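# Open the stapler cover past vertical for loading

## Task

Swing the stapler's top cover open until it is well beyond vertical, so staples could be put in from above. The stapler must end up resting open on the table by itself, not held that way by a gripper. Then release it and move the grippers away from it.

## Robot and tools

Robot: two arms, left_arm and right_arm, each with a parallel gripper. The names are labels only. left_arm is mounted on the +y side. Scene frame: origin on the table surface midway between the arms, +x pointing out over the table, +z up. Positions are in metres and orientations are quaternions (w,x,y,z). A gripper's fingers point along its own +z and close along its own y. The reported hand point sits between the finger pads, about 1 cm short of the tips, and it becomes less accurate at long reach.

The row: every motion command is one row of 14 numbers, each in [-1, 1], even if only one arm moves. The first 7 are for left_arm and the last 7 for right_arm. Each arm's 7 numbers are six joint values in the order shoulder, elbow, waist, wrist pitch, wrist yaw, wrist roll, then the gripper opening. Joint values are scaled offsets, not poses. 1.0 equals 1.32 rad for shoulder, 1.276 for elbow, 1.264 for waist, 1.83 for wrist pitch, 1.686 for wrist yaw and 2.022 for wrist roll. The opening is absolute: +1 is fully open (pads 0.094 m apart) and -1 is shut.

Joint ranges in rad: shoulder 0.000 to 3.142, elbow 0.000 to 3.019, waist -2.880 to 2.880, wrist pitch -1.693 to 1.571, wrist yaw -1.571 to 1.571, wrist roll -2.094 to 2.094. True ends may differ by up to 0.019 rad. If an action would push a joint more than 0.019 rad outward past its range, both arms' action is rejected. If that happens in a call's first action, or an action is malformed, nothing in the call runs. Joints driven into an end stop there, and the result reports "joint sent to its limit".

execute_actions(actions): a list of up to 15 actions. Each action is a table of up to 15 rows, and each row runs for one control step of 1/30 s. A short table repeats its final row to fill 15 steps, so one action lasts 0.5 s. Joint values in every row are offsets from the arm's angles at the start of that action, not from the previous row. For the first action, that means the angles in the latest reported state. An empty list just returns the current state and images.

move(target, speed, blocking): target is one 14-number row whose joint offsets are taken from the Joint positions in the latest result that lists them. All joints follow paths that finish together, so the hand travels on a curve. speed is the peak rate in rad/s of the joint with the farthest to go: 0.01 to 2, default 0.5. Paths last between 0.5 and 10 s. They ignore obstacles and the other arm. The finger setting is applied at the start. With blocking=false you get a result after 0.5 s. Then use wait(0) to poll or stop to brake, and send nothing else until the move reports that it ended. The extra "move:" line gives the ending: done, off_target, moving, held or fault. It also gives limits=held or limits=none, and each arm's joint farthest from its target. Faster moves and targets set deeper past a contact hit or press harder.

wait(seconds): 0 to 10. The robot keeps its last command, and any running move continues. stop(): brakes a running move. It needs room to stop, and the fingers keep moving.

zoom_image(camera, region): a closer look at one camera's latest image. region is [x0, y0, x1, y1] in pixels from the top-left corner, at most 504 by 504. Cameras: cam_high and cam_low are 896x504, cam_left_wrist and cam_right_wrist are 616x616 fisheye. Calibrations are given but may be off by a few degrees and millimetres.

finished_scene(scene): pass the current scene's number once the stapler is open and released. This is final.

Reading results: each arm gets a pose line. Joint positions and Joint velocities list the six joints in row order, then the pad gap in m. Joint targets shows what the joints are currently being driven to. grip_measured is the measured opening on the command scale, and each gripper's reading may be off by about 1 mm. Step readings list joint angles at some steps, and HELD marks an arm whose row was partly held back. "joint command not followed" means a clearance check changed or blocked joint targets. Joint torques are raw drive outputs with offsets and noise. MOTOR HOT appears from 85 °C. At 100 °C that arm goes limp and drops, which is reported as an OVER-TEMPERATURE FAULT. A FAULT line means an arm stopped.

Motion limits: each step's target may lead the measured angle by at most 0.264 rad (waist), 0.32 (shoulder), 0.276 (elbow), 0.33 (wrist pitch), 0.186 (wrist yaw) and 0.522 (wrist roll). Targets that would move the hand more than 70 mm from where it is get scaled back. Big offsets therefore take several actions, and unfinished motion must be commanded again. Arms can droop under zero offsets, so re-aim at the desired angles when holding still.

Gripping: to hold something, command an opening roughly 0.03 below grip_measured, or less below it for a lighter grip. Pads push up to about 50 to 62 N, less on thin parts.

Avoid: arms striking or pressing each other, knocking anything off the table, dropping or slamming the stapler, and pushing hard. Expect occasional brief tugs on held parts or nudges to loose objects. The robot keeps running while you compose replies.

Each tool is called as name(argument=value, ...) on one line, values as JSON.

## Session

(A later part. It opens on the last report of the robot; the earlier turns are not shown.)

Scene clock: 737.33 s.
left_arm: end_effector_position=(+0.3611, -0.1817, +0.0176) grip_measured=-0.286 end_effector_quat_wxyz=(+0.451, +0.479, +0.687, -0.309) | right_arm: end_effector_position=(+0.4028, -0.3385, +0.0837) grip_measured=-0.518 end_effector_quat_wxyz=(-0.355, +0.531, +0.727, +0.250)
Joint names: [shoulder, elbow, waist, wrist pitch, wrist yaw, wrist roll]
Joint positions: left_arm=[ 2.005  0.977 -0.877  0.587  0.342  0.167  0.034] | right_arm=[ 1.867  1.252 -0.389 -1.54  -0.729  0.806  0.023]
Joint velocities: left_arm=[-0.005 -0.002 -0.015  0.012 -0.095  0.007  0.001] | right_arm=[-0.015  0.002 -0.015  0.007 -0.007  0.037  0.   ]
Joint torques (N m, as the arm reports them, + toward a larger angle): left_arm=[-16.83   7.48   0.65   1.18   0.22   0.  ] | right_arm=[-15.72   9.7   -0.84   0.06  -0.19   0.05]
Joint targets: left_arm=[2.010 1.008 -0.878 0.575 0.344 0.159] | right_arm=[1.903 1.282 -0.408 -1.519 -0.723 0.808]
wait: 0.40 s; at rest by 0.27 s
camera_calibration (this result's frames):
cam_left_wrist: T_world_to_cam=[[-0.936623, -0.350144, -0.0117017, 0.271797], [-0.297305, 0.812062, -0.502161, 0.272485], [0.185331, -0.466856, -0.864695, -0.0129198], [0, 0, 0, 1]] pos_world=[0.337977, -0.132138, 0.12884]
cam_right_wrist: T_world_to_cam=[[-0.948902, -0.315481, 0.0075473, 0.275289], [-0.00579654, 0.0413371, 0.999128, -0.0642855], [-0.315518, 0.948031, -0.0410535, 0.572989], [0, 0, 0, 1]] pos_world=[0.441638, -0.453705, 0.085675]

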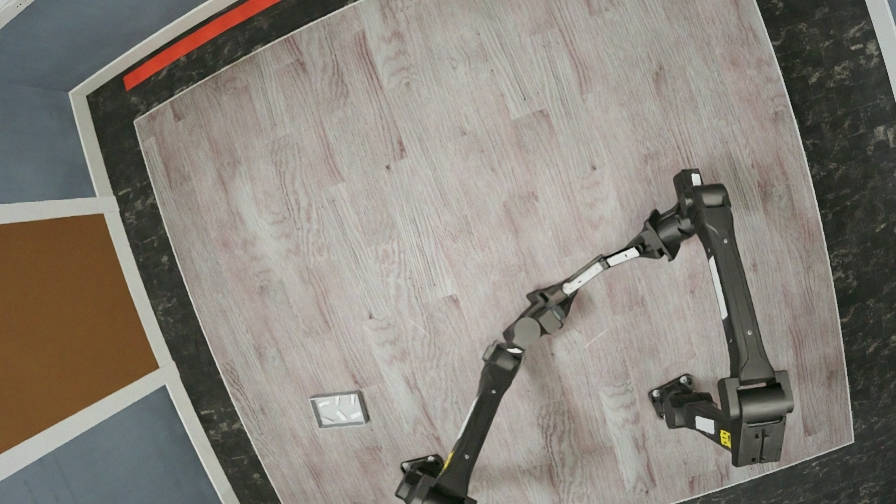

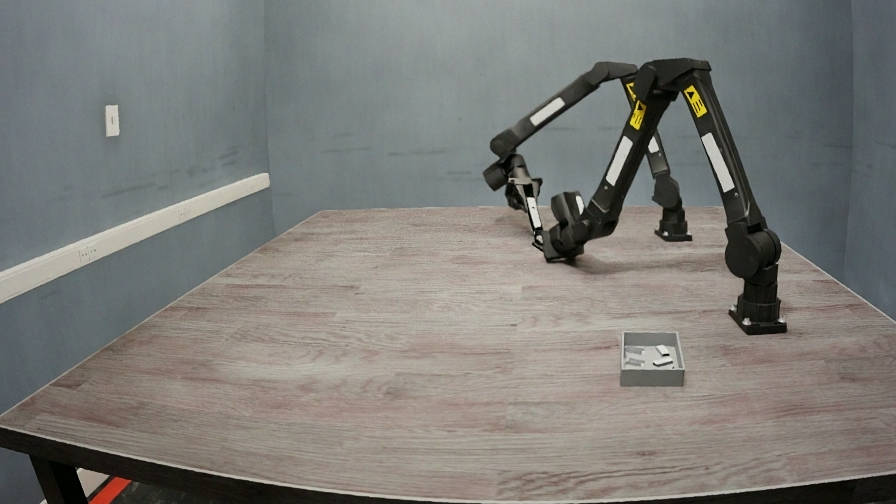

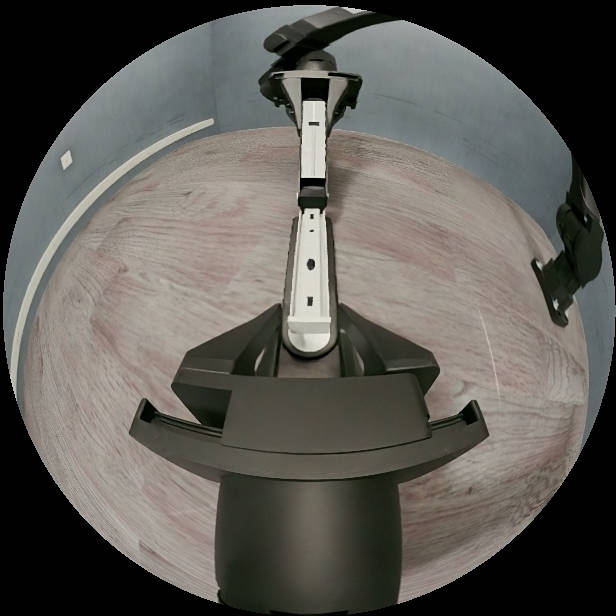

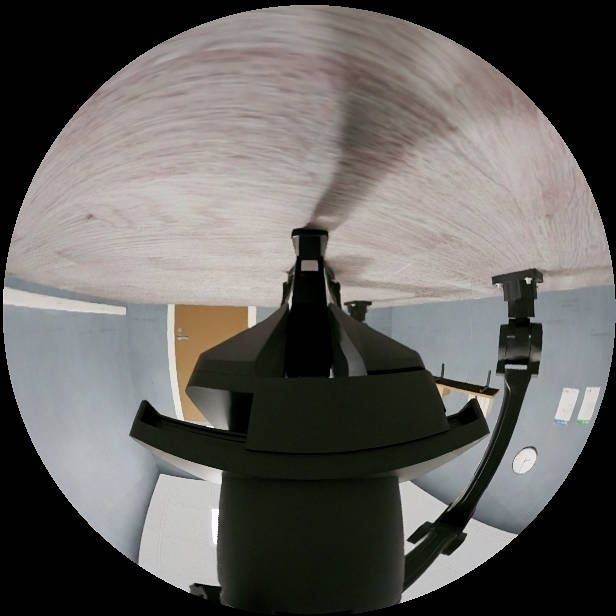

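execute_actions(actions=[])

Scene clock: 748.80 s.
left_arm: end_effector_position=(+0.3611, -0.1817, +0.0176) grip_measured=-0.286 end_effector_quat_wxyz=(+0.451, +0.479, +0.687, -0.309) | right_arm: end_effector_position=(+0.4028, -0.3385, +0.0837) grip_measured=-0.518 end_effector_quat_wxyz=(-0.355, +0.531, +0.727, +0.250)
Joint names: [shoulder, elbow, waist, wrist pitch, wrist yaw, wrist roll]
Joint positions: left_arm=[ 2.005  0.977 -0.877  0.587  0.342  0.167  0.034] | right_arm=[ 1.867  1.252 -0.389 -1.54  -0.729  0.806  0.023]
Joint velocities: left_arm=[-0.024  0.002 -0.005  0.002 -0.051  0.007 -0.   ] | right_arm=[-0.024  0.002  0.005  0.002 -0.051 -0.007 -0.   ]
Joint torques (N m, as the arm reports them, + toward a larger angle): left_arm=[-17.02   7.47   0.45   1.16   0.22   0.  ] | right_arm=[-15.71   9.7   -0.89   0.06  -0.19   0.06]
Joint targets: left_arm=[2.010 1.008 -0.878 0.575 0.344 0.159] | right_arm=[1.903 1.282 -0.408 -1.519 -0.723 0.808]
camera_calibration (this result's frames):
cam_left_wrist: T_world_to_cam=[[-0.936623, -0.350144, -0.0117017, 0.271797], [-0.297305, 0.812062, -0.502161, 0.272485], [0.185331, -0.466856, -0.864695, -0.0129198], [0, 0, 0, 1]] pos_world=[0.337977, -0.132138, 0.12884]
cam_right_wrist: T_world_to_cam=[[-0.948902, -0.315481, 0.0075473, 0.275289], [-0.00579654, 0.0413371, 0.999128, -0.0642855], [-0.315518, 0.948031, -0.0410535, 0.572989], [0, 0, 0, 1]] pos_world=[0.441638, -0.453705, 0.085675]

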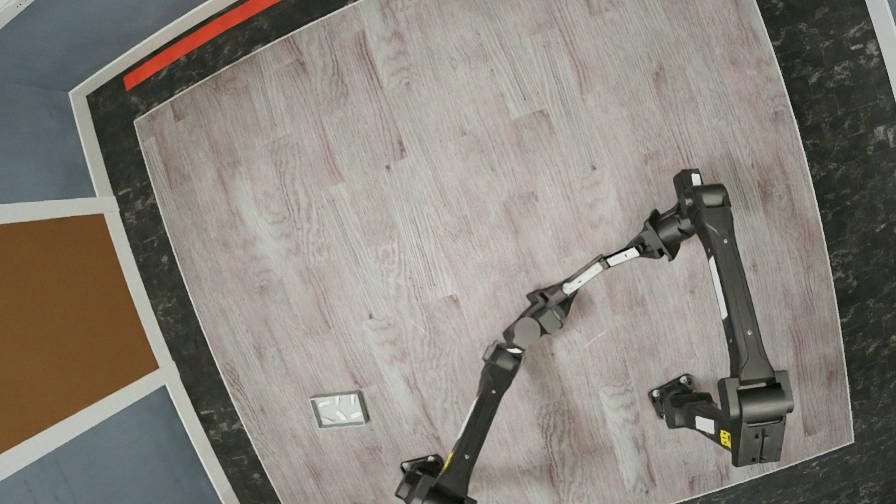

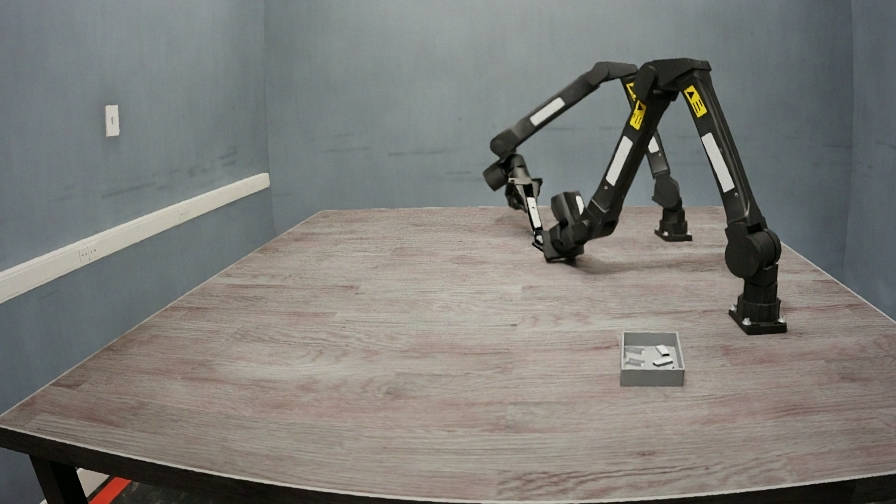

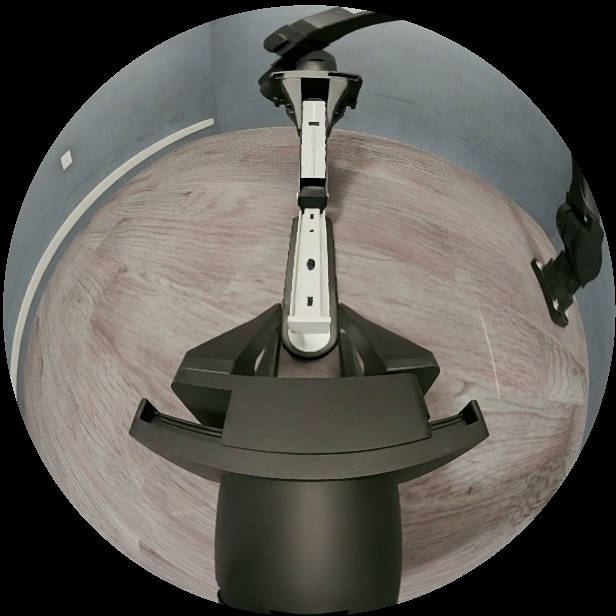

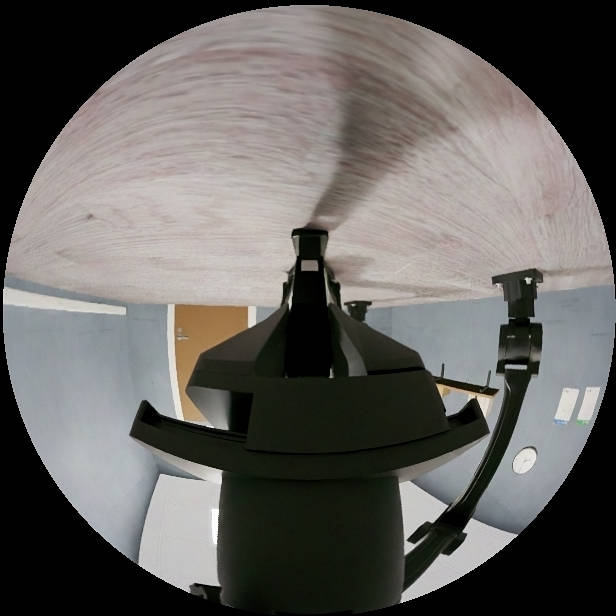

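execute_actions(actions=[[[0.0038,0.0243,-0.0008,-0.0066,0.001,-0.003,-0.315,0.024,0.0235,-0.012,0.009,0.003,0.001,-0.522],[0.0038,0.0243,-0.0008,-0.0066,0.001,-0.003,-0.315,0.022,0.0235,-0.010,0.008,0.003,0.001,-0.520],[0.0038,0.0243,-0.0008,-0.0066,0.001,-0.003,-0.315,0.020,0.0235,-0.009,0.007,0.003,0.001,-0.518],[0.0038,0.0243,-0.0008,-0.0066,0.001,-0.003,-0.315,0.020,0.0235,-0.008,0.006,0.003,0.001,-0.517],[0.0038,0.0243,-0.0008,-0.0066,0.001,-0.003,-0.315,0.020,0.0235,-0.008,0.006,0.003,0.001,-0.516],[0.0038,0.0243,-0.0008,-0.0066,0.001,-0.003,-0.315,0.020,0.0235,-0.008,0.006,0.003,0.001,-0.515],[0.0038,0.0243,-0.0008,-0.0066,0.001,-0.003,-0.315,0.020,0.0235,-0.008,0.006,0.003,0.001,-0.514],[0.0038,0.0243,-0.0008,-0.0066,0.001,-0.003,-0.315,0.020,0.0235,-0.008,0.006,0.003,0.001,-0.513],[0.0038,0.0243,-0.0008,-0.0066,0.001,-0.003,-0.315,0.020,0.0235,-0.008,0.006,0.003,0.001,-0.512],[0.0038,0.0243,-0.0008,-0.0066,0.001,-0.003,-0.315,0.020,0.0235,-0.008,0.006,0.003,0.001,-0.511],[0.0038,0.0243,-0.0008,-0.0066,0.001,-0.003,-0.315,0.020,0.0235,-0.008,0.006,0.003,0.001,-0.510],[0.0038,0.0243,-0.0008,-0.0066,0.001,-0.003,-0.315,0.020,0.0235,-0.008,0.006,0.003,0.001,-0.509],[0.0038,0.0243,-0.0008,-0.0066,0.001,-0.003,-0.315,0.020,0.0235,-0.008,0.006,0.003,0.001,-0.508],[0.0038,0.0243,-0.0008,-0.0066,0.001,-0.003,-0.315,0.020,0.0235,-0.008,0.006,0.003,0.001,-0.507],[0.0038,0.0243,-0.0008,-0.0066,0.001,-0.003,-0.315,0.020,0.0235,-0.008,0.006,0.003,0.001,-0.505]]])

Scene clock: 762.03 s.
left_arm: end_effector_position=(+0.3611, -0.1817, +0.0176) grip_measured=-0.286 end_effector_quat_wxyz=(+0.451, +0.479, +0.687, -0.309) | right_arm: end_effector_position=(+0.4027, -0.3386, +0.0836) grip_measured=-0.506 end_effector_quat_wxyz=(-0.356, +0.532, +0.727, +0.250)
Joint names: [shoulder, elbow, waist, wrist pitch, wrist yaw, wrist roll]
Joint positions: left_arm=[ 2.005  0.977 -0.877  0.587  0.342  0.167  0.034] | right_arm=[ 1.867  1.252 -0.389 -1.54  -0.728  0.807  0.023]
Joint velocities: left_arm=[-0.005  0.002 -0.005 -0.002  0.037  0.007  0.001] | right_arm=[ 0.005 -0.012 -0.005 -0.007 -0.037 -0.081  0.   ]
Joint torques (N m, as the arm reports them, + toward a larger angle): left_arm=[-17.01   7.57   0.56   1.17   0.2    0.02] | right_arm=[-16.48   9.61  -0.18  -0.19  -0.25   0.02]
Joint targets: left_arm=[2.010 1.008 -0.878 0.575 0.344 0.161] | right_arm=[1.894 1.282 -0.400 -1.529 -0.724 0.808]
Step readings (joint positions):
0: left_arm=[2.005 0.977 -0.877 0.587 0.342 0.167] | right_arm=[1.867 1.252 -0.389 -1.540 -0.729 0.806]
1: left_arm=[2.005 0.977 -0.877 0.587 0.342 0.167] | right_arm=[1.867 1.252 -0.389 -1.540 -0.729 0.806]
2: left_arm=[2.005 0.977 -0.877 0.587 0.342 0.167] | right_arm=[1.867 1.252 -0.389 -1.540 -0.729 0.806]
4: left_arm=[2.005 0.977 -0.877 0.587 0.342 0.167] | right_arm=[1.867 1.252 -0.389 -1.540 -0.729 0.807]
8: left_arm=[2.005 0.977 -0.877 0.587 0.342 0.167] | right_arm=[1.867 1.252 -0.389 -1.540 -0.728 0.807]
15: Joint positions above
camera_calibration (this result's frames):
cam_left_wrist: T_world_to_cam=[[-0.936623, -0.350144, -0.0117017, 0.271797], [-0.297305, 0.812062, -0.502161, 0.272485], [0.185331, -0.466856, -0.864695, -0.0129198], [0, 0, 0, 1]] pos_world=[0.337977, -0.132138, 0.12884]
cam_right_wrist: T_world_to_cam=[[-0.949125, -0.314774, 0.00890759, 0.275459], [-0.00456352, 0.0420332, 0.999106, -0.0645066], [-0.314867, 0.948235, -0.0413313, 0.572847], [0, 0, 0, 1]] pos_world=[0.441521, -0.453775, 0.0856717]

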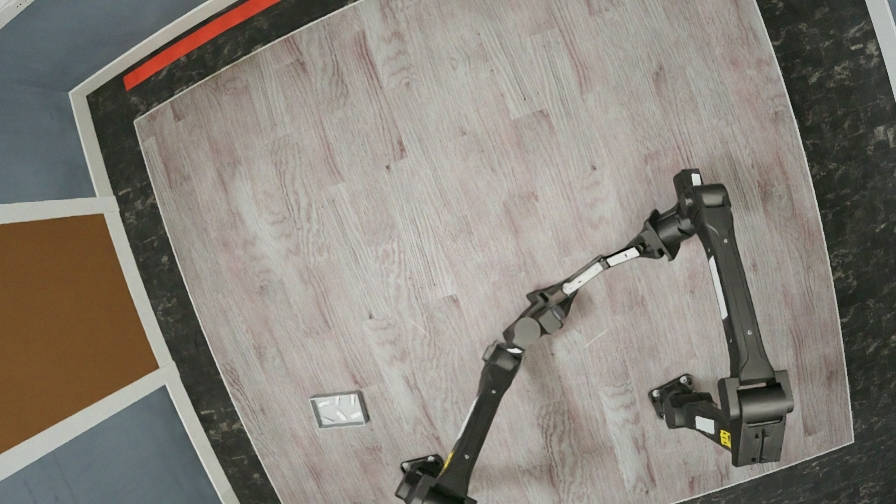

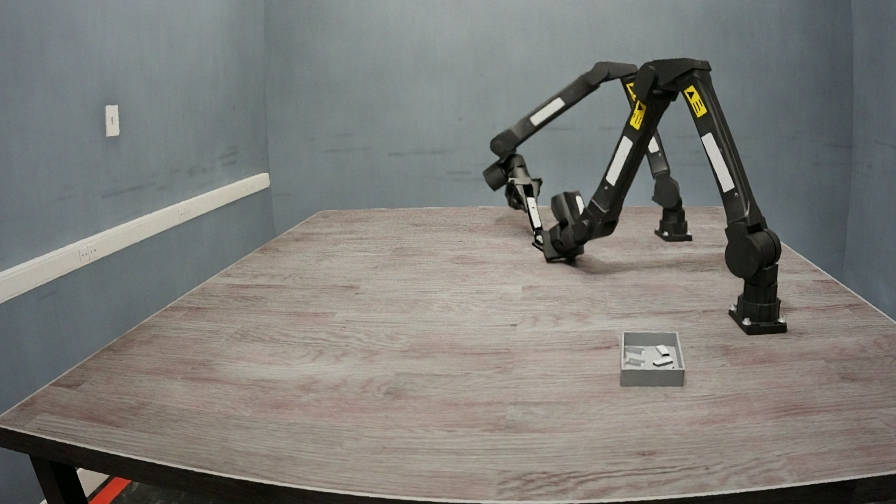

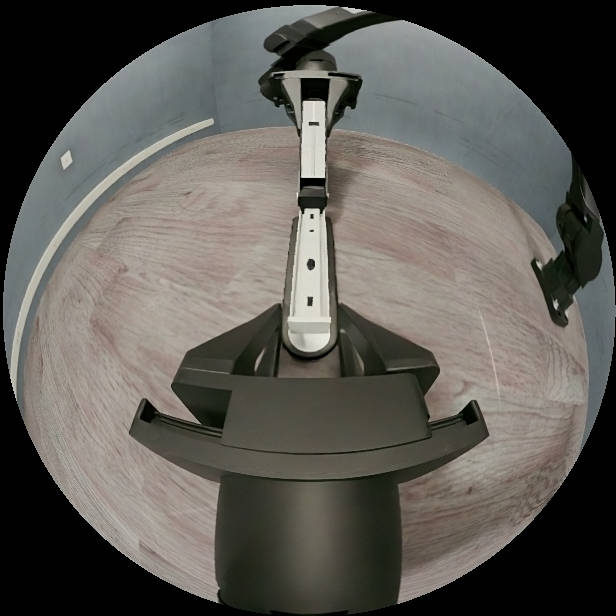

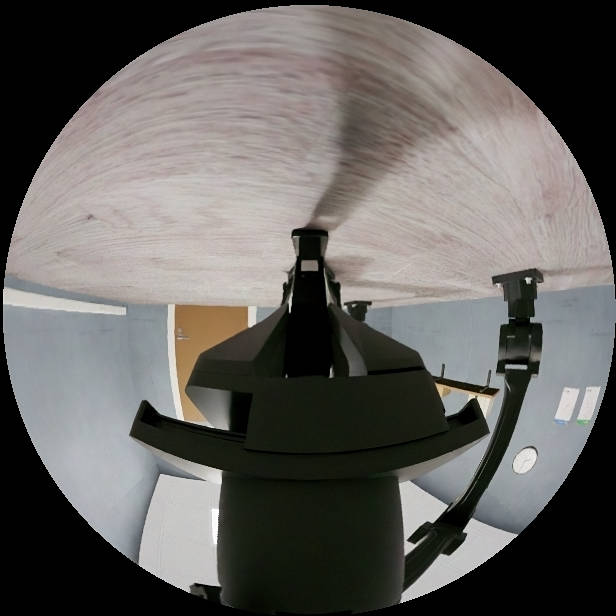

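execute_actions(actions=[[[0.0038,0.0243,-0.0008,-0.0066,0.001,-0.003,-0.315,0.020,0.0235,-0.008,0.006,0.003,0.001,-0.500],[0.0038,0.0243,-0.0008,-0.0066,0.001,-0.003,-0.315,0.020,0.0235,-0.008,0.006,0.003,0.001,-0.495],[0.0038,0.0243,-0.0008,-0.0066,0.001,-0.003,-0.315,0.020,0.0235,-0.008,0.006,0.003,0.001,-0.49],[0.0038,0.0243,-0.0008,-0.0066,0.001,-0.003,-0.315,0.020,0.0235,-0.008,0.006,0.003,0.001,-0.48],[0.0038,0.0243,-0.0008,-0.0066,0.001,-0.003,-0.315,0.020,0.0235,-0.008,0.006,0.003,0.001,-0.46],[0.0038,0.0243,-0.0008,-0.0066,0.001,-0.003,-0.315,0.020,0.0235,-0.008,0.006,0.003,0.001,-0.43],[0.0038,0.0243,-0.0008,-0.0066,0.001,-0.003,-0.315,0.020,0.0235,-0.008,0.006,0.003,0.001,-0.40],[0.0038,0.0243,-0.0008,-0.0066,0.001,-0.003,-0.315,0.020,0.0235,-0.008,0.006,0.003,0.001,-0.35],[0.0038,0.0243,-0.0008,-0.0066,0.001,-0.003,-0.315,0.020,0.0235,-0.008,0.006,0.003,0.001,-0.30],[0.0038,0.0243,-0.0008,-0.0066,0.001,-0.003,-0.315,0.020,0.0235,-0.008,0.006,0.003,0.001,-0.25],[0.0038,0.0243,-0.0008,-0.0066,0.001,-0.003,-0.315,0.020,0.0235,-0.008,0.006,0.003,0.001,-0.2]]])

Scene clock: 765.83 s.
left_arm: end_effector_position=(+0.3611, -0.1817, +0.0176) grip_measured=-0.286 end_effector_quat_wxyz=(+0.451, +0.479, +0.686, -0.309) | right_arm: end_effector_position=(+0.4031, -0.3390, +0.0832) grip_measured=-0.202 end_effector_quat_wxyz=(-0.354, +0.532, +0.728, +0.250)
Joint names: [shoulder, elbow, waist, wrist pitch, wrist yaw, wrist roll]
Joint positions: left_arm=[ 2.005  0.977 -0.877  0.587  0.342  0.167  0.034] | right_arm=[ 1.867  1.252 -0.39  -1.537 -0.727  0.807  0.038]
Joint velocities: left_arm=[-0.024  0.002 -0.015 -0.017  0.051 -0.022  0.   ] | right_arm=[ 0.005  0.007 -0.015  0.002 -0.095 -0.037 -0.   ]
Joint torques (N m, as the arm reports them, + toward a larger angle): left_arm=[-17.01   7.44   0.43   1.14   0.2    0.01] | right_arm=[-16.51   9.75  -0.12  -0.42  -0.3    0.06]
Joint targets: left_arm=[2.010 1.008 -0.878 0.575 0.344 0.161] | right_arm=[1.894 1.282 -0.399 -1.529 -0.723 0.809]
Step readings (joint positions):
0: left_arm=[2.005 0.977 -0.877 0.587 0.342 0.167] | right_arm=[1.867 1.252 -0.389 -1.539 -0.728 0.807]
1: left_arm=[2.005 0.977 -0.877 0.587 0.342 0.167] | right_arm=[1.867 1.252 -0.389 -1.539 -0.728 0.807]
2: left_arm=[2.005 0.977 -0.877 0.587 0.342 0.167] | right_arm=[1.867 1.252 -0.389 -1.538 -0.727 0.807]
4: left_arm=[2.005 0.977 -0.877 0.587 0.342 0.167] | right_arm=[1.867 1.252 -0.390 -1.537 -0.727 0.807]
8: left_arm=[2.005 0.977 -0.877 0.587 0.342 0.167] | right_arm=[1.867 1.252 -0.390 -1.537 -0.727 0.807]
15: Joint positions above
camera_calibration (this result's frames):
cam_left_wrist: T_world_to_cam=[[-0.936745, -0.349822, -0.0115505, 0.271833], [-0.297085, 0.812109, -0.502214, 0.272424], [0.185066, -0.467015, -0.864666, -0.0128467], [0, 0, 0, 1]] pos_world=[0.337949, -0.132145, 0.128847]
cam_right_wrist: T_world_to_cam=[[-0.949002, -0.315194, 0.00696675, 0.275646], [-0.0072662, 0.0439585, 0.999007, -0.0622501], [-0.315188, 0.948009, -0.0440069, 0.573639], [0, 0, 0, 1]] pos_world=[0.44194, -0.454196, 0.085512]

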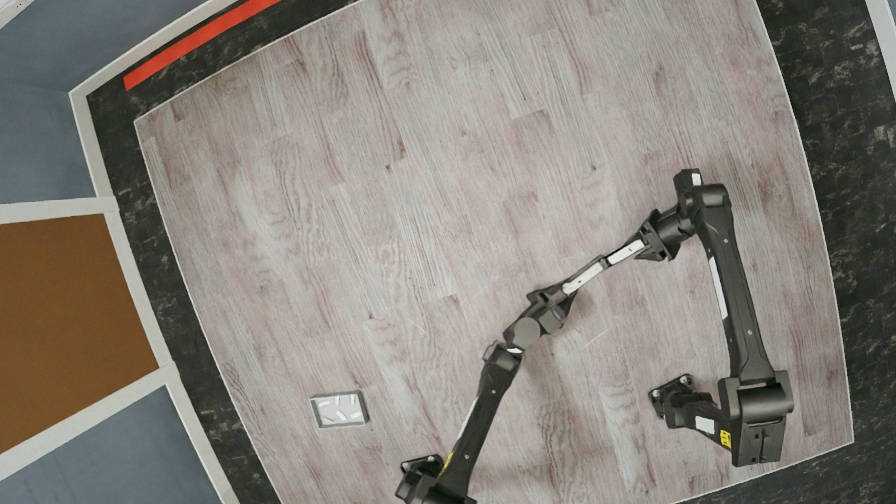

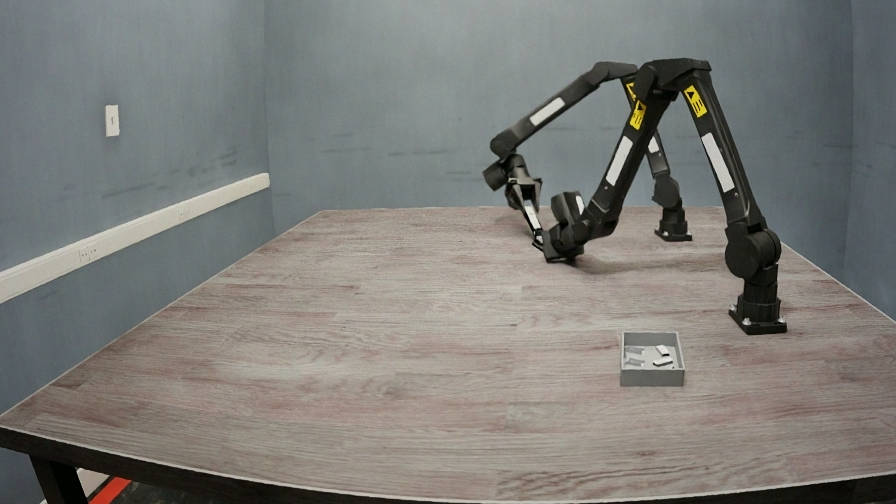

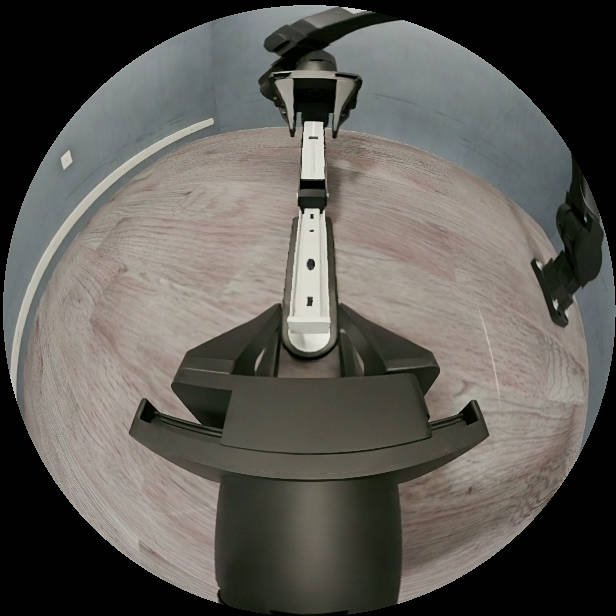

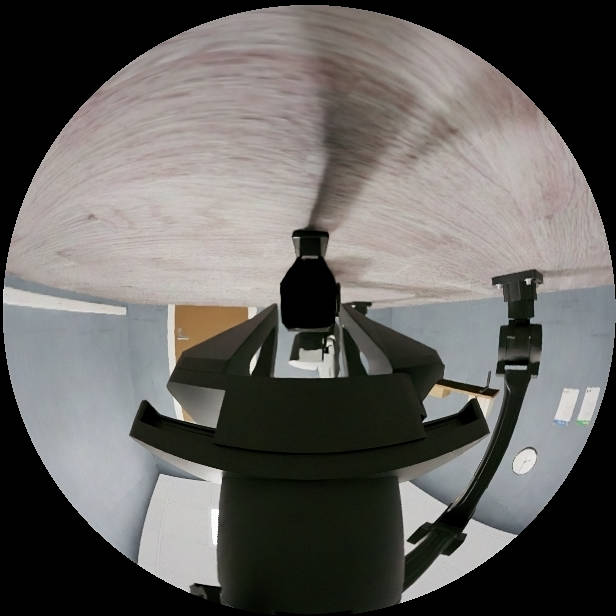

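move(target=[0.0038,0.0243,-0.0008,-0.0066,0.001,-0.003,-0.27,-0.25,0.04,-0.008,0.0,0.0,0.0,0.2], speed=0.5)

Scene clock: 771.30 s.
left_arm: end_effector_position=(+0.3610, -0.1817, +0.0176) grip_measured=-0.264 end_effector_quat_wxyz=(+0.451, +0.479, +0.687, -0.309) | right_arm: end_effector_position=(+0.4021, -0.3388, +0.2148) grip_measured=+0.199 end_effector_quat_wxyz=(-0.204, +0.495, +0.787, +0.308)
Joint names: [shoulder, elbow, waist, wrist pitch, wrist yaw, wrist roll]
Joint positions: left_arm=[ 2.005  0.977 -0.877  0.587  0.343  0.166  0.035] | right_arm=[ 1.531  1.267 -0.39  -1.537 -0.727  0.807  0.056]
Joint velocities: left_arm=[-0.005  0.002 -0.005  0.002 -0.007 -0.007 -0.001] | right_arm=[-0.034  0.007 -0.005  0.002  0.037 -0.081 -0.001]
Joint torques (N m, as the arm reports them, + toward a larger angle): left_arm=[-16.77   7.56   0.5    1.21   0.2    0.03] | right_arm=[-14.66  12.31  -0.06  -0.11  -0.52   0.  ]
Joint targets: left_arm=[2.010 1.008 -0.878 0.575 0.344 0.160] | right_arm=[1.537 1.302 -0.400 -1.537 -0.727 0.807]
move: off_target (left_arm, right_arm); limits=none; left_arm: farthest joint: the elbow, 0.031 radians from its target (0.031 radians at the start); right_arm: farthest joint: the elbow, 0.037 radians from its target (0.051 radians at the start)
camera_calibration (this result's frames):
cam_left_wrist: T_world_to_cam=[[-0.93682, -0.349642, -0.0109087, 0.271801], [-0.297283, 0.812191, -0.501964, 0.272443], [0.184368, -0.467007, -0.86482, -0.0126364], [0, 0, 0, 1]] pos_world=[0.337951, -0.132144, 0.128793]
cam_right_wrist: T_world_to_cam=[[-0.900562, -0.326429, -0.287109, 0.313754], [-0.341177, 0.121404, 0.932126, -0.0188638], [-0.269417, 0.937393, -0.220702, 0.594859], [0, 0, 0, 1]] pos_world=[0.436384, -0.452908, 0.238952]

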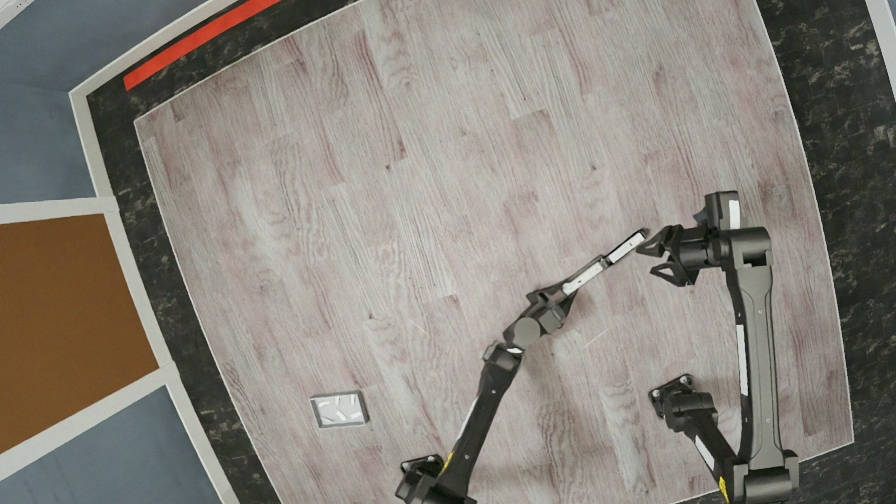

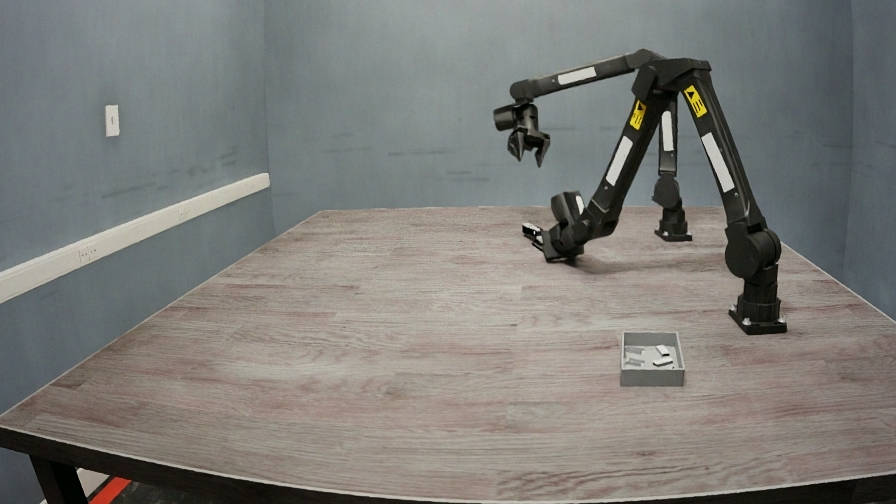

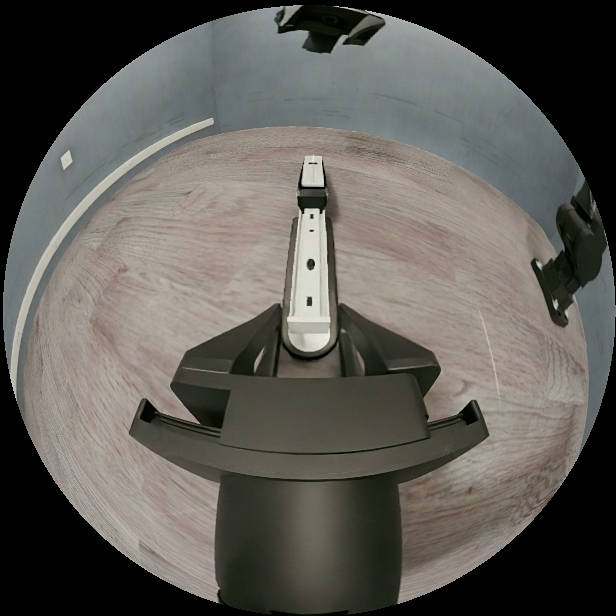

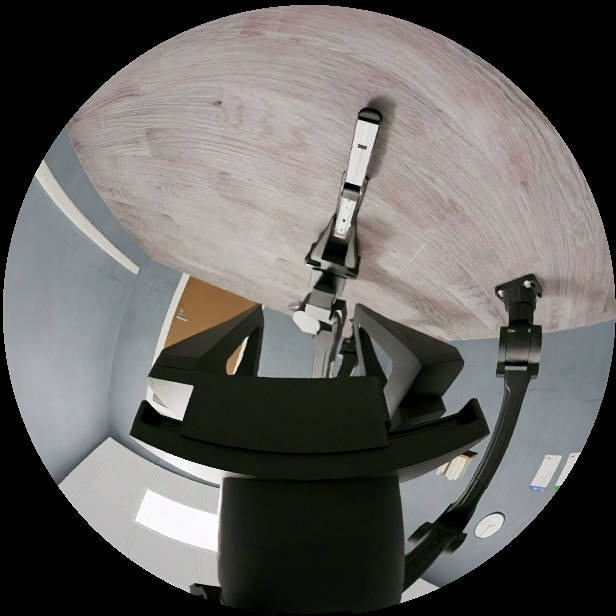

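execute_actions(actions=[[[0.0038,0.0243,-0.0008,-0.0066,0.001,-0.003,-0.2,0.0045,0.028,-0.004,0,0,0,0.2],[0.0038,0.0243,-0.0008,-0.0066,0.001,-0.003,-0.1,0.0045,0.028,-0.004,0,0,0,0.2],[0.0038,0.0243,-0.0008,-0.0066,0.001,-0.003,0.0,0.0045,0.028,-0.004,0,0,0,0.2],[0.0038,0.0243,-0.0008,-0.0066,0.001,-0.003,0.1,0.0045,0.028,-0.004,0,0,0,0.2],[0.0038,0.0243,-0.0008,-0.0066,0.001,-0.003,0.2,0.0045,0.028,-0.004,0,0,0,0.2],[0.0038,0.0243,-0.0008,-0.0066,0.001,-0.003,0.3,0.0045,0.028,-0.004,0,0,0,0.2],[0.0,0.0243,-0.0008,-0.0066,0.001,-0.003,0.4,0.0045,0.028,-0.004,0,0,0,0.2],[-0.008,0.0243,-0.0008,-0.0066,0.001,-0.003,0.5,0.0045,0.028,-0.004,0,0,0,0.2],[-0.016,0.0243,-0.0008,-0.0066,0.001,-0.003,0.5,0.0045,0.028,-0.004,0,0,0,0.2],[-0.024,0.0243,-0.0008,-0.0066,0.001,-0.003,0.5,0.0045,0.028,-0.004,0,0,0,0.2],[-0.032,0.0243,-0.0008,-0.0066,0.001,-0.003,0.5,0.0045,0.028,-0.004,0,0,0,0.2],[-0.040,0.0243,-0.0008,-0.0066,0.001,-0.003,0.5,0.0045,0.028,-0.004,0,0,0,0.2],[-0.048,0.0243,-0.0008,-0.0066,0.001,-0.003,0.5,0.0045,0.028,-0.004,0,0,0,0.2],[-0.056,0.0243,-0.0008,-0.0066,0.001,-0.003,0.5,0.0045,0.028,-0.004,0,0,0,0.2],[-0.064,0.0243,-0.0008,-0.0066,0.001,-0.003,0.5,0.0045,0.028,-0.004,0,0,0,0.2]],[[-0.045,0.0243,0.0,-0.0066,0.001,-0.003,0.5,0.0045,0.028,-0.004,0,0,0,0.2],[-0.057,0.0243,0.0,-0.0066,0.001,-0.003,0.5,0.0045,0.028,-0.004,0,0,0,0.2],[-0.069,0.0243,0.0,-0.0066,0.001,-0.003,0.5,0.0045,0.028,-0.004,0,0,0,0.2],[-0.081,0.0243,0.0,-0.0066,0.001,-0.003,0.5,0.0045,0.028,-0.004,0,0,0,0.2],[-0.093,0.0243,0.0,-0.0066,0.001,-0.003,0.5,0.0045,0.028,-0.004,0,0,0,0.2],[-0.105,0.0243,0.005,-0.0066,0.001,-0.003,0.5,0.0045,0.028,-0.004,0,0,0,0.2],[-0.117,0.0243,0.015,-0.0066,0.001,-0.003,0.5,0.0045,0.028,-0.004,0,0,0,0.2],[-0.129,0.0243,0.025,-0.0066,0.001,-0.003,0.5,0.0045,0.028,-0.004,0,0,0,0.2],[-0.141,0.0243,0.035,-0.0066,0.001,-0.003,0.5,0.0045,0.028,-0.004,0,0,0,0.2],[-0.153,0.0243,0.045,-0.0066,0.001,-0.003,0.5,0.0045,0.028,-0.004,0,0,0,0.2],[-0.165,0.0243,0.055,-0.0066,0.001,-0.003,0.5,0.0045,0.028,-0.004,0,0,0,0.2],[-0.177,0.0243,0.065,-0.0066,0.001,-0.003,0.5,0.0045,0.028,-0.004,0,0,0,0.2],[-0.189,0.0243,0.075,-0.0066,0.001,-0.003,0.5,0.0045,0.028,-0.004,0,0,0,0.2],[-0.20,0.0243,0.085,-0.0066,0.001,-0.003,0.5,0.0045,0.028,-0.004,0,0,0,0.2],[-0.21,0.0243,0.095,-0.0066,0.001,-0.003,0.5,0.0045,0.028,-0.004,0,0,0,0.2]]])

Scene clock: 785.87 s.
left_arm: end_effector_position=(+0.4028, -0.1573, +0.1826) grip_measured=+0.498 end_effector_quat_wxyz=(+0.562, +0.437, +0.629, -0.311) | right_arm: end_effector_position=(+0.4021, -0.3388, +0.2148) grip_measured=+0.199 end_effector_quat_wxyz=(-0.204, +0.495, +0.787, +0.308)
Joint names: [shoulder, elbow, waist, wrist pitch, wrist yaw, wrist roll]
Joint positions: left_arm=[ 1.745  0.977 -0.805  0.581  0.344  0.166  0.07 ] | right_arm=[ 1.531  1.267 -0.39  -1.537 -0.727  0.807  0.056]
Joint velocities: left_arm=[-0.474 -0.007  0.503  0.022  0.007 -0.081 -0.001] | right_arm=[-0.005 -0.007 -0.005  0.012 -0.007  0.007  0.   ]
Joint torques (N m, as the arm reports them, + toward a larger angle): left_arm=[-16.22   9.16   1.73   1.28   0.07   0.01] | right_arm=[-14.7   12.25   0.24  -0.12  -0.53   0.  ]
Joint targets: left_arm=[1.702 1.008 -0.757 0.571 0.344 0.160] | right_arm=[1.537 1.302 -0.395 -1.537 -0.727 0.807]
Step readings (joint positions; steps 1 to 15: 1st action; 16 to 30: 2nd action):
0: left_arm=[2.005 0.977 -0.877 0.587 0.343 0.166] | right_arm=[1.531 1.267 -0.390 -1.537 -0.727 0.807]
1: left_arm=[2.005 0.977 -0.877 0.587 0.343 0.166] | right_arm=[1.531 1.267 -0.390 -1.537 -0.727 0.807]
2: left_arm=[2.005 0.977 -0.877 0.587 0.343 0.166] | right_arm=[1.531 1.267 -0.390 -1.537 -0.727 0.807]
4: left_arm=[2.005 0.977 -0.877 0.587 0.343 0.166] | right_arm=[1.531 1.267 -0.390 -1.537 -0.727 0.807]
8: left_arm=[2.005 0.977 -0.877 0.587 0.343 0.166] | right_arm=[1.531 1.267 -0.390 -1.537 -0.727 0.807]
15: left_arm=[1.979 0.977 -0.877 0.583 0.343 0.166] | right_arm=[1.531 1.267 -0.390 -1.537 -0.727 0.807]
16: left_arm=[1.969 0.977 -0.877 0.582 0.343 0.166] | right_arm=[1.531 1.267 -0.390 -1.537 -0.727 0.807]
17: left_arm=[1.958 0.977 -0.877 0.582 0.343 0.166] | right_arm=[1.531 1.267 -0.390 -1.537 -0.727 0.807]
19: left_arm=[1.931 0.977 -0.877 0.581 0.343 0.166] | right_arm=[1.531 1.267 -0.390 -1.537 -0.727 0.807]
23: left_arm=[1.866 0.977 -0.875 0.581 0.343 0.166] | right_arm=[1.531 1.267 -0.390 -1.537 -0.727 0.807]
30: Joint positions above
camera_calibration (this result's frames):
cam_left_wrist: T_world_to_cam=[[-0.899206, -0.42504, -0.103779, 0.311213], [-0.243808, 0.683731, -0.6878, 0.34008], [0.363299, -0.593172, -0.718444, 0.0151451], [0, 0, 0, 1]] pos_world=[0.357257, -0.0912619, 0.277085]
cam_right_wrist: T_world_to_cam=[[-0.900562, -0.326429, -0.287109, 0.313754], [-0.341177, 0.121404, 0.932126, -0.0188638], [-0.269417, 0.937393, -0.220702, 0.594859], [0, 0, 0, 1]] pos_world=[0.436384, -0.452908, 0.238952]

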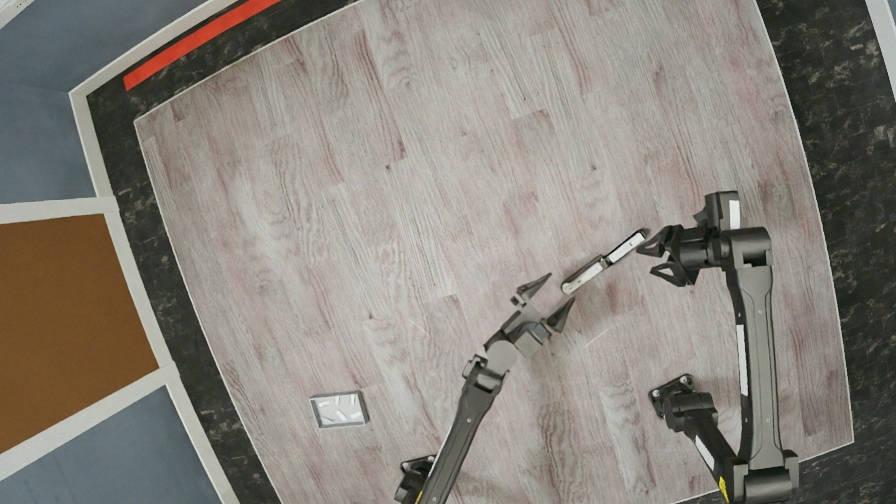

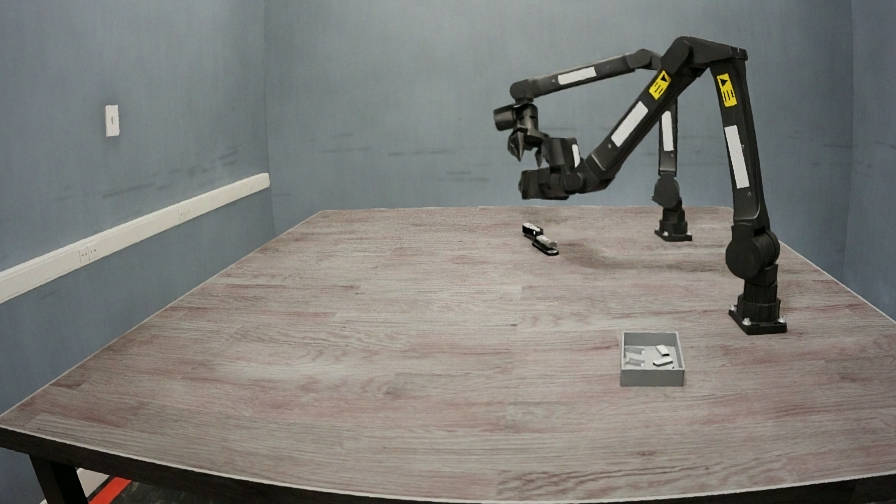

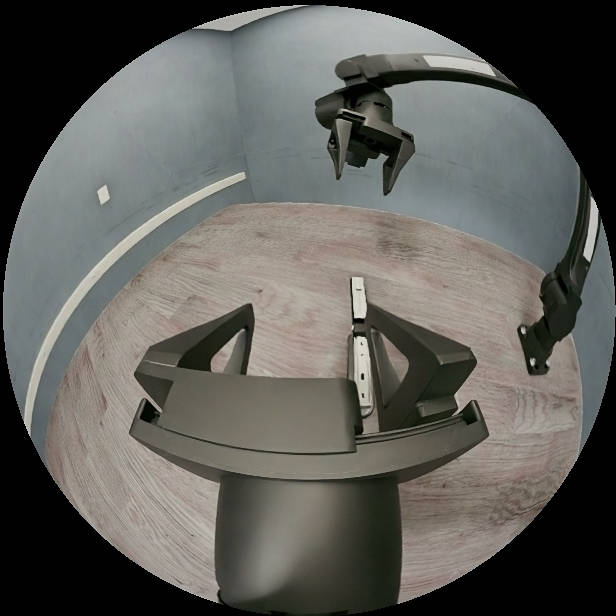

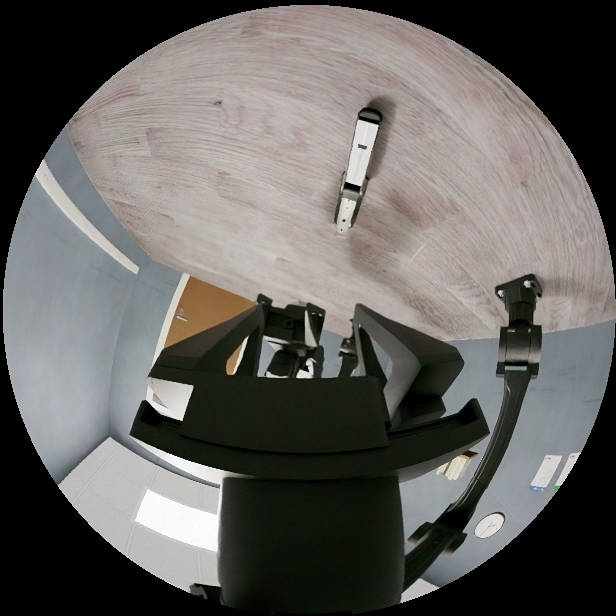

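move(target=[-0.06,0.03,0.3,0,0,0,0.5,-0.03,0.03,-0.25,0,0,0,0.2], speed=0.8)

zoom_image(camera="cam_low", region=[460, 180, 640, 290])

Scene clock: 788.87 s.
left_arm: end_effector_position=(+0.5544, +0.0458, +0.2210) grip_measured=+0.498 end_effector_quat_wxyz=(+0.635, +0.307, +0.682, -0.195) | right_arm: end_effector_position=(+0.3855, -0.4696, +0.2246) grip_measured=+0.199 end_effector_quat_wxyz=(-0.140, +0.612, +0.701, +0.339)
Joint names: [shoulder, elbow, waist, wrist pitch, wrist yaw, wrist roll]
Joint positions: left_arm=[ 1.684  0.977 -0.419  0.581  0.342  0.166  0.07 ] | right_arm=[ 1.505  1.267 -0.713 -1.537 -0.727  0.807  0.056]
Joint velocities: left_arm=[-0.005 -0.002 -0.005  0.032 -0.022 -0.051  0.   ] | right_arm=[ 0.005  0.012  0.015  0.017 -0.007  0.022 -0.001]
Joint torques (N m, as the arm reports them, + toward a larger angle): left_arm=[-16.78  10.04  -0.37   1.62   0.12   0.07] | right_arm=[-16.24  12.63   1.68  -0.07  -0.52   0.  ]
Joint targets: left_arm=[1.666 1.015 -0.426 0.581 0.344 0.166] | right_arm=[1.491 1.305 -0.706 -1.537 -0.727 0.807]
move: off_target (left_arm, right_arm); limits=none; left_arm: farthest joint: the elbow, 0.038 radians from its target (0.038 radians at the start); right_arm: farthest joint: the elbow, 0.039 radians from its target (0.039 radians at the start)
camera_calibration (this result's frames):
cam_left_wrist: T_world_to_cam=[[-0.665726, -0.735607, -0.125268, 0.427383], [-0.444228, 0.525583, -0.72555, 0.391282], [0.599559, -0.42737, -0.676672, -0.0396867], [0, 0, 0, 1]] pos_world=[0.482133, 0.0917733, 0.310577]
cam_right_wrist: T_world_to_cam=[[-0.950932, -0.0276952, -0.308157, 0.423327], [-0.305769, 0.23623, 0.922334, 0.0246446], [0.0472517, 0.971302, -0.233107, 0.611839], [0, 0, 0, 1]] pos_world=[0.381181, -0.588378, 0.250345]

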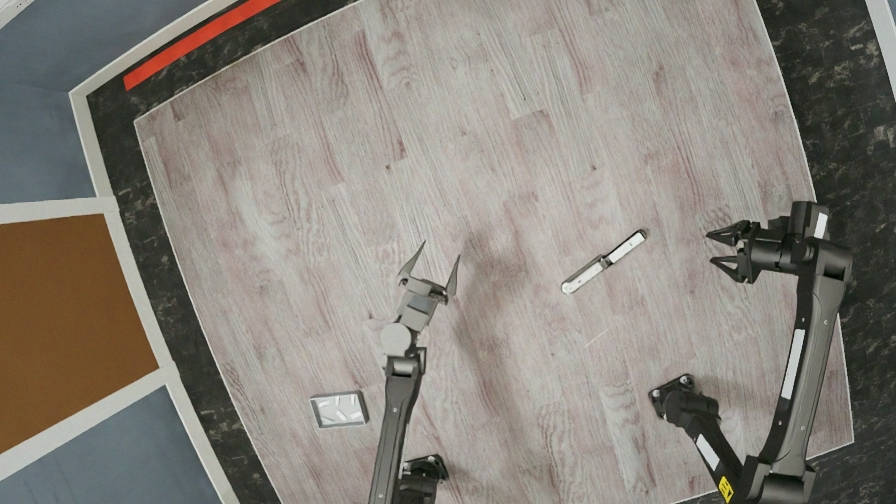

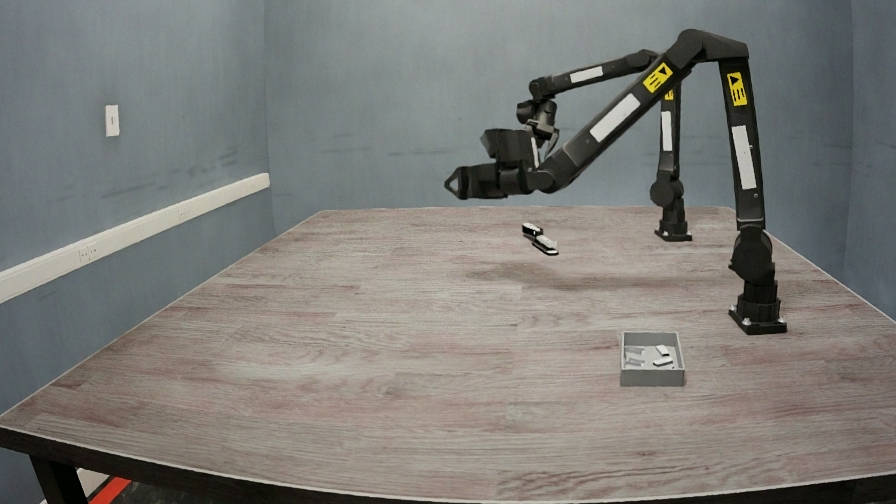

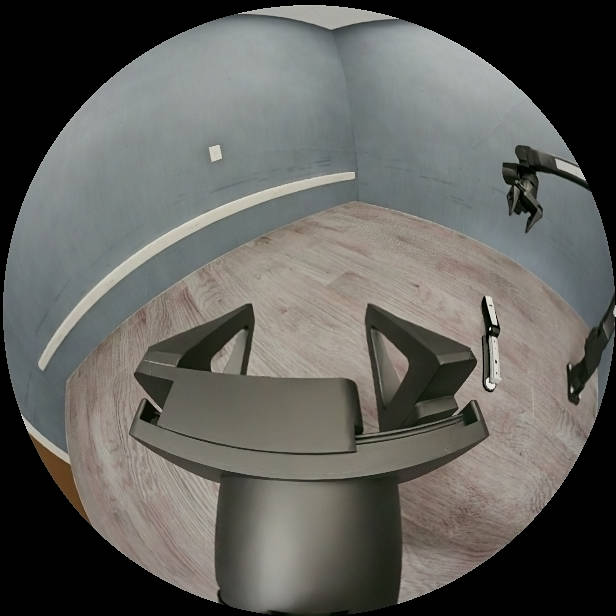

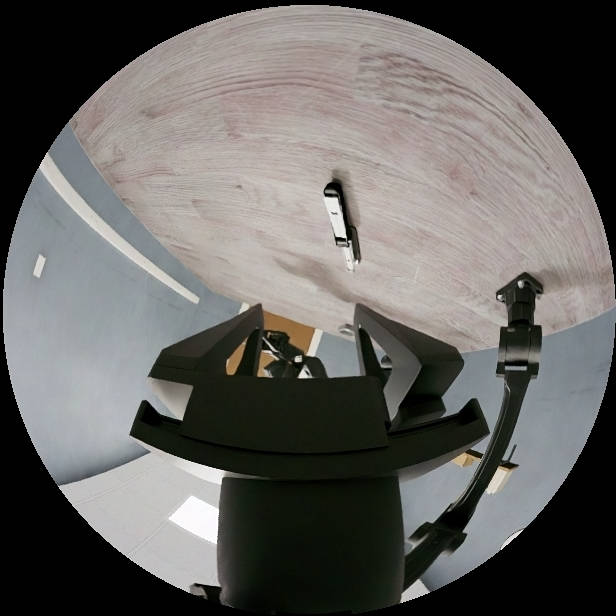

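Region (460, 180, 640, 290) of cam_low's 896x504 image, scaled by 2.800, with more detail than that image has.

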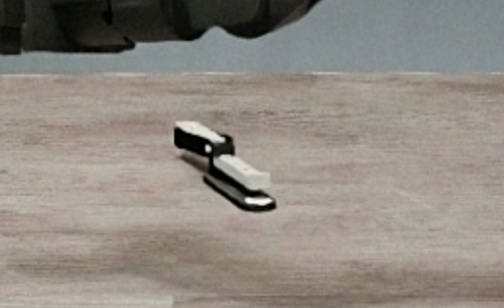

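The stapler is standing open on the table and both arms are clear of it, so I'm ending scene 1.

finished_scene(scene=1)

The scene is finished: the task was done.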